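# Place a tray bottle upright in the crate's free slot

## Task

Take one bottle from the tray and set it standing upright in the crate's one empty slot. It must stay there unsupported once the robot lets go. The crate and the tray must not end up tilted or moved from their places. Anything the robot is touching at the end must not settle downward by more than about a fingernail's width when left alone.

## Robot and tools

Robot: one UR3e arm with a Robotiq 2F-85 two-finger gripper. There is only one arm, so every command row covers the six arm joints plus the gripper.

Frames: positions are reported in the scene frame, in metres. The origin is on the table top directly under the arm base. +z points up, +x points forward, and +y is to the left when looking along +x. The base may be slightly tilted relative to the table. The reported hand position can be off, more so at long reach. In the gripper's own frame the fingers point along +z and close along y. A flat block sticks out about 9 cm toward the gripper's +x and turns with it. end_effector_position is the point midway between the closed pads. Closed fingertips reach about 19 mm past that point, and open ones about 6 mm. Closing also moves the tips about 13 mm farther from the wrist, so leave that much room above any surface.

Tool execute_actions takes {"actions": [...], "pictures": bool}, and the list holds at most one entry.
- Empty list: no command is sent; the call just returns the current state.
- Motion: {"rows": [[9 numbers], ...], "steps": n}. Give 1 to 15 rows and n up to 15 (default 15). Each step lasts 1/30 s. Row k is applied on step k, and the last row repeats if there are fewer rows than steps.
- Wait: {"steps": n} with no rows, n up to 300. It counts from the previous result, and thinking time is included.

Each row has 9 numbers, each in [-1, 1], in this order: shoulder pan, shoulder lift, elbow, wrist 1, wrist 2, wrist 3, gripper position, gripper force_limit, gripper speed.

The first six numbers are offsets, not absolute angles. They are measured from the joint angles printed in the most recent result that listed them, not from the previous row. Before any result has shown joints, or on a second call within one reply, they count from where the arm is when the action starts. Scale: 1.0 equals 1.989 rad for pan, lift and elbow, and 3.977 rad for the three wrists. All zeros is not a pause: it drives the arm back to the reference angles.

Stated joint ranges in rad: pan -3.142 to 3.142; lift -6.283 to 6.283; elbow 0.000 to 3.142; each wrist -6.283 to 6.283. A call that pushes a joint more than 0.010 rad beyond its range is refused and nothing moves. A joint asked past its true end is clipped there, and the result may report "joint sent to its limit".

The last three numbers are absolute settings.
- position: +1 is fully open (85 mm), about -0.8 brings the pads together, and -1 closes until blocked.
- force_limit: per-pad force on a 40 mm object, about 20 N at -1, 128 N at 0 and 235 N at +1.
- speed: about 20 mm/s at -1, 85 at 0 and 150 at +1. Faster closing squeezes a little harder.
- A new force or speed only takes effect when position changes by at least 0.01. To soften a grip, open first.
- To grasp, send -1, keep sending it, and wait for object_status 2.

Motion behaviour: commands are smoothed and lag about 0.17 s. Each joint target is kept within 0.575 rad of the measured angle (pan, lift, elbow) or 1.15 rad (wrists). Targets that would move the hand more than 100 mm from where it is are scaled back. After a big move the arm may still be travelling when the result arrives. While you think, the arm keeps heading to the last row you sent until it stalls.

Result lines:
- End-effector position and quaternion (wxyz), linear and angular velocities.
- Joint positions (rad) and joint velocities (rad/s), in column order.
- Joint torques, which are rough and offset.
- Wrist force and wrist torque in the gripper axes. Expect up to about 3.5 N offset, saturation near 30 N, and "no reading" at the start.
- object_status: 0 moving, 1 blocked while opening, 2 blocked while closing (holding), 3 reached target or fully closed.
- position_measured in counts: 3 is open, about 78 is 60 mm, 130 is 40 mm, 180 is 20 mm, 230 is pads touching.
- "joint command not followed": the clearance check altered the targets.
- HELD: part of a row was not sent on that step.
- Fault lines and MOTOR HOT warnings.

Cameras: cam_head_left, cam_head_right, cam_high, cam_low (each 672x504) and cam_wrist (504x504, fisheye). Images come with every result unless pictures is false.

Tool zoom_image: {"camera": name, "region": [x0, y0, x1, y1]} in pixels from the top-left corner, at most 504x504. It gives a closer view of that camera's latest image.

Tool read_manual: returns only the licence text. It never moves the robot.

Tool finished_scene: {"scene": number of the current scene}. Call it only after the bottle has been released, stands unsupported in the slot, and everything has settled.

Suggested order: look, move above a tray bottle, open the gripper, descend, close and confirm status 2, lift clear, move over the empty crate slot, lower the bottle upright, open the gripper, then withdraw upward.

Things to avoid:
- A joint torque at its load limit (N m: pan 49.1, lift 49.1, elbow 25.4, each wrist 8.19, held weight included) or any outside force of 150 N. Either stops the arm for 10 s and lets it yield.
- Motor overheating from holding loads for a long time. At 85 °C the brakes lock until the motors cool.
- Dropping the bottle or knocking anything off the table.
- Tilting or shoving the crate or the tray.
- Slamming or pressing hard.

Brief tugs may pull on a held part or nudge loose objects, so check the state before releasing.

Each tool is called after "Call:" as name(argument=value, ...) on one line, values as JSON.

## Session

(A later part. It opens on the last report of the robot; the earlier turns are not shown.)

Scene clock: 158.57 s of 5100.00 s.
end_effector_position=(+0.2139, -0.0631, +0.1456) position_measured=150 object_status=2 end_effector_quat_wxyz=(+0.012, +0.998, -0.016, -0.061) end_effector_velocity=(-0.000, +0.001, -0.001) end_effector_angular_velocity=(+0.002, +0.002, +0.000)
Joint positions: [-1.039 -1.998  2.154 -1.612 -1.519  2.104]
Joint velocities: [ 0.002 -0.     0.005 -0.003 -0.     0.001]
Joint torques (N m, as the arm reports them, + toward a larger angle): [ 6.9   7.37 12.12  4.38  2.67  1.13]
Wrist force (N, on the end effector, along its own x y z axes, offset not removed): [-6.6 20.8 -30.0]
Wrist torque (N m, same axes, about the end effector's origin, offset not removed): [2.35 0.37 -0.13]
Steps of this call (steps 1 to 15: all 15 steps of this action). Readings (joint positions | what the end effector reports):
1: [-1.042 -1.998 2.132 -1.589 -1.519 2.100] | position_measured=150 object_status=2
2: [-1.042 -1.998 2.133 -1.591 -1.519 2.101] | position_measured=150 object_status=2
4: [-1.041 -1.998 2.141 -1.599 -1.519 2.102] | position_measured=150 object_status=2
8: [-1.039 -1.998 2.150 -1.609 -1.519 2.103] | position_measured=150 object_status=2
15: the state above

Contact; back off slightly, release, lift.

Call:
execute_actions(actions=[{"rows": [[-0.001,0,-0.01,0.005,0,0,0.2,-0.3,-0.3]], "steps": 15}], pictures=false)

Call:
execute_actions(actions=[{"steps": 10}], pictures=false)

Call:
execute_actions(actions=[{"rows": [[-0.03,0.014,-0.185,0.085,-0.002,-0.015,0.2,-0.3,-0.3]], "steps": 15}], pictures=false)

Call:
execute_actions(actions=[{"steps": 30}])

Scene clock: 166.97 s of 5100.00 s.
end_effector_position=(+0.2145, -0.0634, +0.1497) position_measured=104 object_status=0 end_effector_quat_wxyz=(+0.012, +0.998, -0.017, -0.060) end_effector_velocity=(+0.001, -0.001, +0.002) end_effector_angular_velocity=(-0.003, -0.002, -0.001)
Joint positions: [-1.04  -1.998  2.135 -1.593 -1.519  2.104]
Joint velocities: [-0.001 -0.001 -0.006  0.003  0.001  0.001]
Joint torques (N m, as the arm reports them, + toward a larger angle): [-0.76 -4.92 -5.13  2.61  0.72 -0.83]
Wrist force (N, on the end effector, along its own x y z axes, offset not removed): [-2.0 13.1 -17.4]
Wrist torque (N m, same axes, about the end effector's origin, offset not removed): [0.88 0.10 0.03]
Steps of this call (steps 1 to 15: the robot went on to your last target; steps 16 to 90: nothing new was sent; then 4.90 s passed at rest; steps 91 to 105: all 15 steps of this action). Readings (joint positions | what the end effector reports):
91: [-1.038 -1.998 2.155 -1.613 -1.519 2.104] | position_measured=150 object_status=0
92: [-1.038 -1.998 2.154 -1.612 -1.519 2.104] | position_measured=150 object_status=0
94: [-1.039 -1.997 2.148 -1.604 -1.518 2.104] | position_measured=145 object_status=0
98: [-1.040 -1.997 2.139 -1.596 -1.519 2.104] | position_measured=124 object_status=0
105: the state above

Scene clock: 167.30 s of 5100.00 s.
end_effector_position=(+0.2145, -0.0634, +0.1498) position_measured=104 object_status=3 end_effector_quat_wxyz=(+0.012, +0.998, -0.017, -0.060) end_effector_velocity=(+0.000, +0.000, +0.000) end_effector_angular_velocity=(+0.001, -0.001, -0.003)
Joint positions: [-1.041 -1.998  2.135 -1.592 -1.519  2.104]
Joint velocities: [-0.001 -0.    -0.001  0.002  0.001  0.002]
Joint torques (N m, as the arm reports them, + toward a larger angle): [-0.68 -4.23 -5.83  2.33  0.54 -1.01]
Wrist force (N, on the end effector, along its own x y z axes, offset not removed): [-2.4 14.0 -17.0]
Wrist torque (N m, same axes, about the end effector's origin, offset not removed): [1.20 0.29 0.00]
Steps of this call (steps 1 to 10: the robot went on to your last target). Readings (joint positions | what the end effector reports):
1: [-1.040 -1.998 2.135 -1.593 -1.519 2.104] | position_measured=104 object_status=0
2: [-1.041 -1.998 2.135 -1.593 -1.519 2.104] | position_measured=104 object_status=0
4: [-1.041 -1.998 2.135 -1.593 -1.519 2.104] | position_measured=104 object_status=0
8: [-1.041 -1.998 2.135 -1.593 -1.519 2.104] | position_measured=104 object_status=3
10: the state above

Scene clock: 167.80 s of 5100.00 s.
end_effector_position=(+0.2176, -0.0687, +0.2225) position_measured=104 object_status=3 end_effector_quat_wxyz=(+0.012, +0.998, -0.017, -0.061) end_effector_velocity=(+0.005, -0.005, +0.033) end_effector_angular_velocity=(-0.039, -0.016, +0.003)
Joint positions: [-1.098 -1.971  1.784 -1.266 -1.527  2.046]
Joint velocities: [-0.015  0.007 -0.145  0.097 -0.003 -0.011]
Joint torques (N m, as the arm reports them, + toward a larger angle): [ -4.56  -0.75 -11.3   -0.83  -1.13  -1.01]
Wrist force (N, on the end effector, along its own x y z axes, offset not removed): [-0.8 0.2 -2.1]
Wrist torque (N m, same axes, about the end effector's origin, offset not removed): [-0.07 0.18 0.03]
Steps of this call (steps 1 to 15: all 15 steps of this action). Readings (joint positions | what the end effector reports):
1: [-1.041 -1.998 2.135 -1.592 -1.519 2.104] | position_measured=104 object_status=3
2: [-1.043 -1.996 2.132 -1.587 -1.519 2.101] | position_measured=104 object_status=3
4: [-1.063 -1.986 2.086 -1.505 -1.522 2.080] | position_measured=104 object_status=3
8: [-1.088 -1.975 1.890 -1.338 -1.525 2.056] | position_measured=104 object_status=3
15: the state above

Scene clock: 168.80 s of 5100.00 s.
end_effector_position=(+0.2182, -0.0692, +0.2264) position_measured=104 object_status=3 end_effector_quat_wxyz=(+0.014, +0.998, -0.017, -0.060) end_effector_velocity=(-0.000, +0.000, -0.000) end_effector_angular_velocity=(+0.001, +0.001, +0.001)
Joint positions: [-1.1   -1.97   1.767 -1.254 -1.527  2.044]
Joint velocities: [ 0.001  0.     0.     0.001 -0.    -0.   ]
Joint torques (N m, as the arm reports them, + toward a larger angle): [ -3.77  -0.49 -11.31  -0.86  -1.    -1.09]
Wrist force (N, on the end effector, along its own x y z axes, offset not removed): [-1.4 0.7 -1.3]
Wrist torque (N m, same axes, about the end effector's origin, offset not removed): [0.14 0.25 0.02]
Steps of this call (steps 1 to 30: the robot went on to your last target). Readings (joint positions | what the end effector reports):
1: [-1.099 -1.970 1.780 -1.263 -1.527 2.046] | position_measured=104 object_status=3
2: [-1.099 -1.970 1.777 -1.261 -1.527 2.045] | position_measured=104 object_status=3
4: [-1.100 -1.970 1.772 -1.258 -1.527 2.045] | position_measured=104 object_status=3
8: [-1.100 -1.970 1.769 -1.256 -1.527 2.045] | position_measured=104 object_status=3
30: the state above
The arm was judged still, so your last target was given up. Only a new action makes it travel on or press farther. Fingers that are still opening or closing keep moving.

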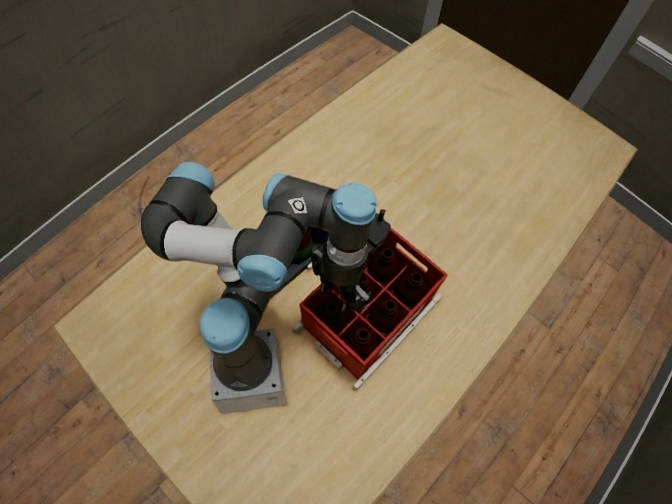

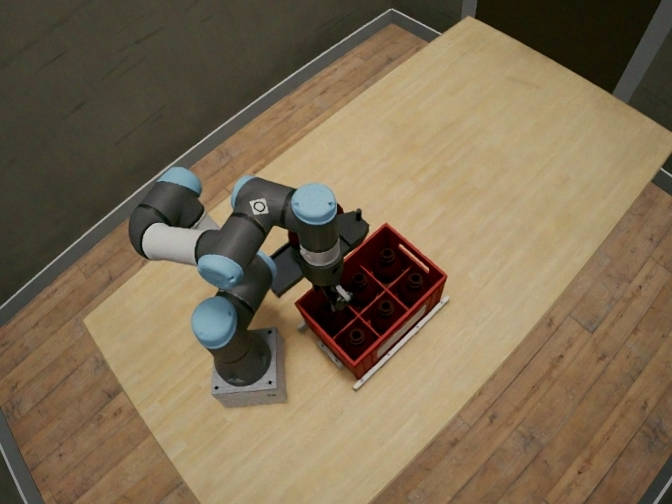

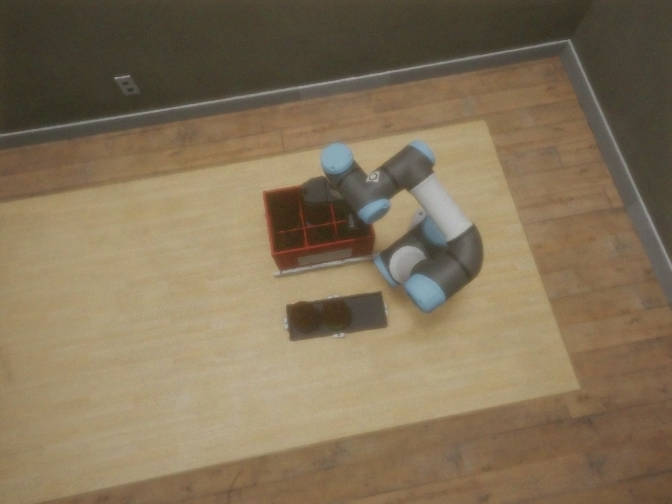

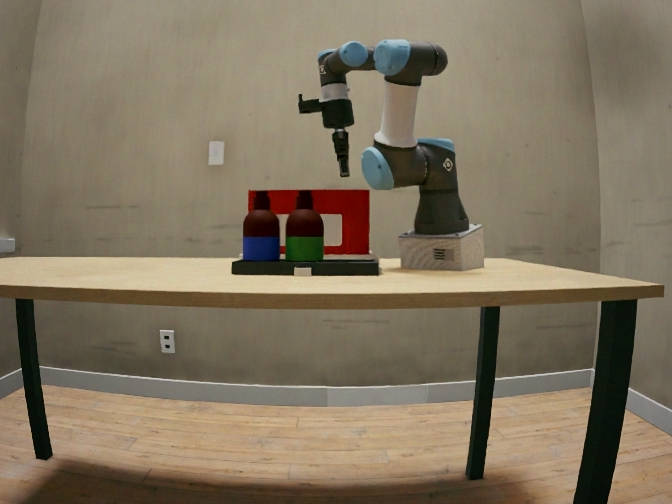

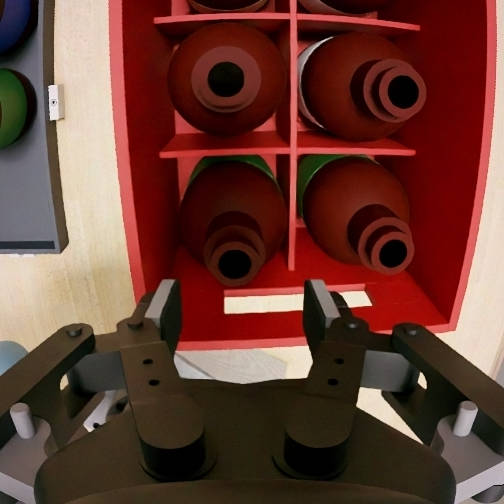

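Call:
finished_scene(scene=2)

The scene is finished: the task was done.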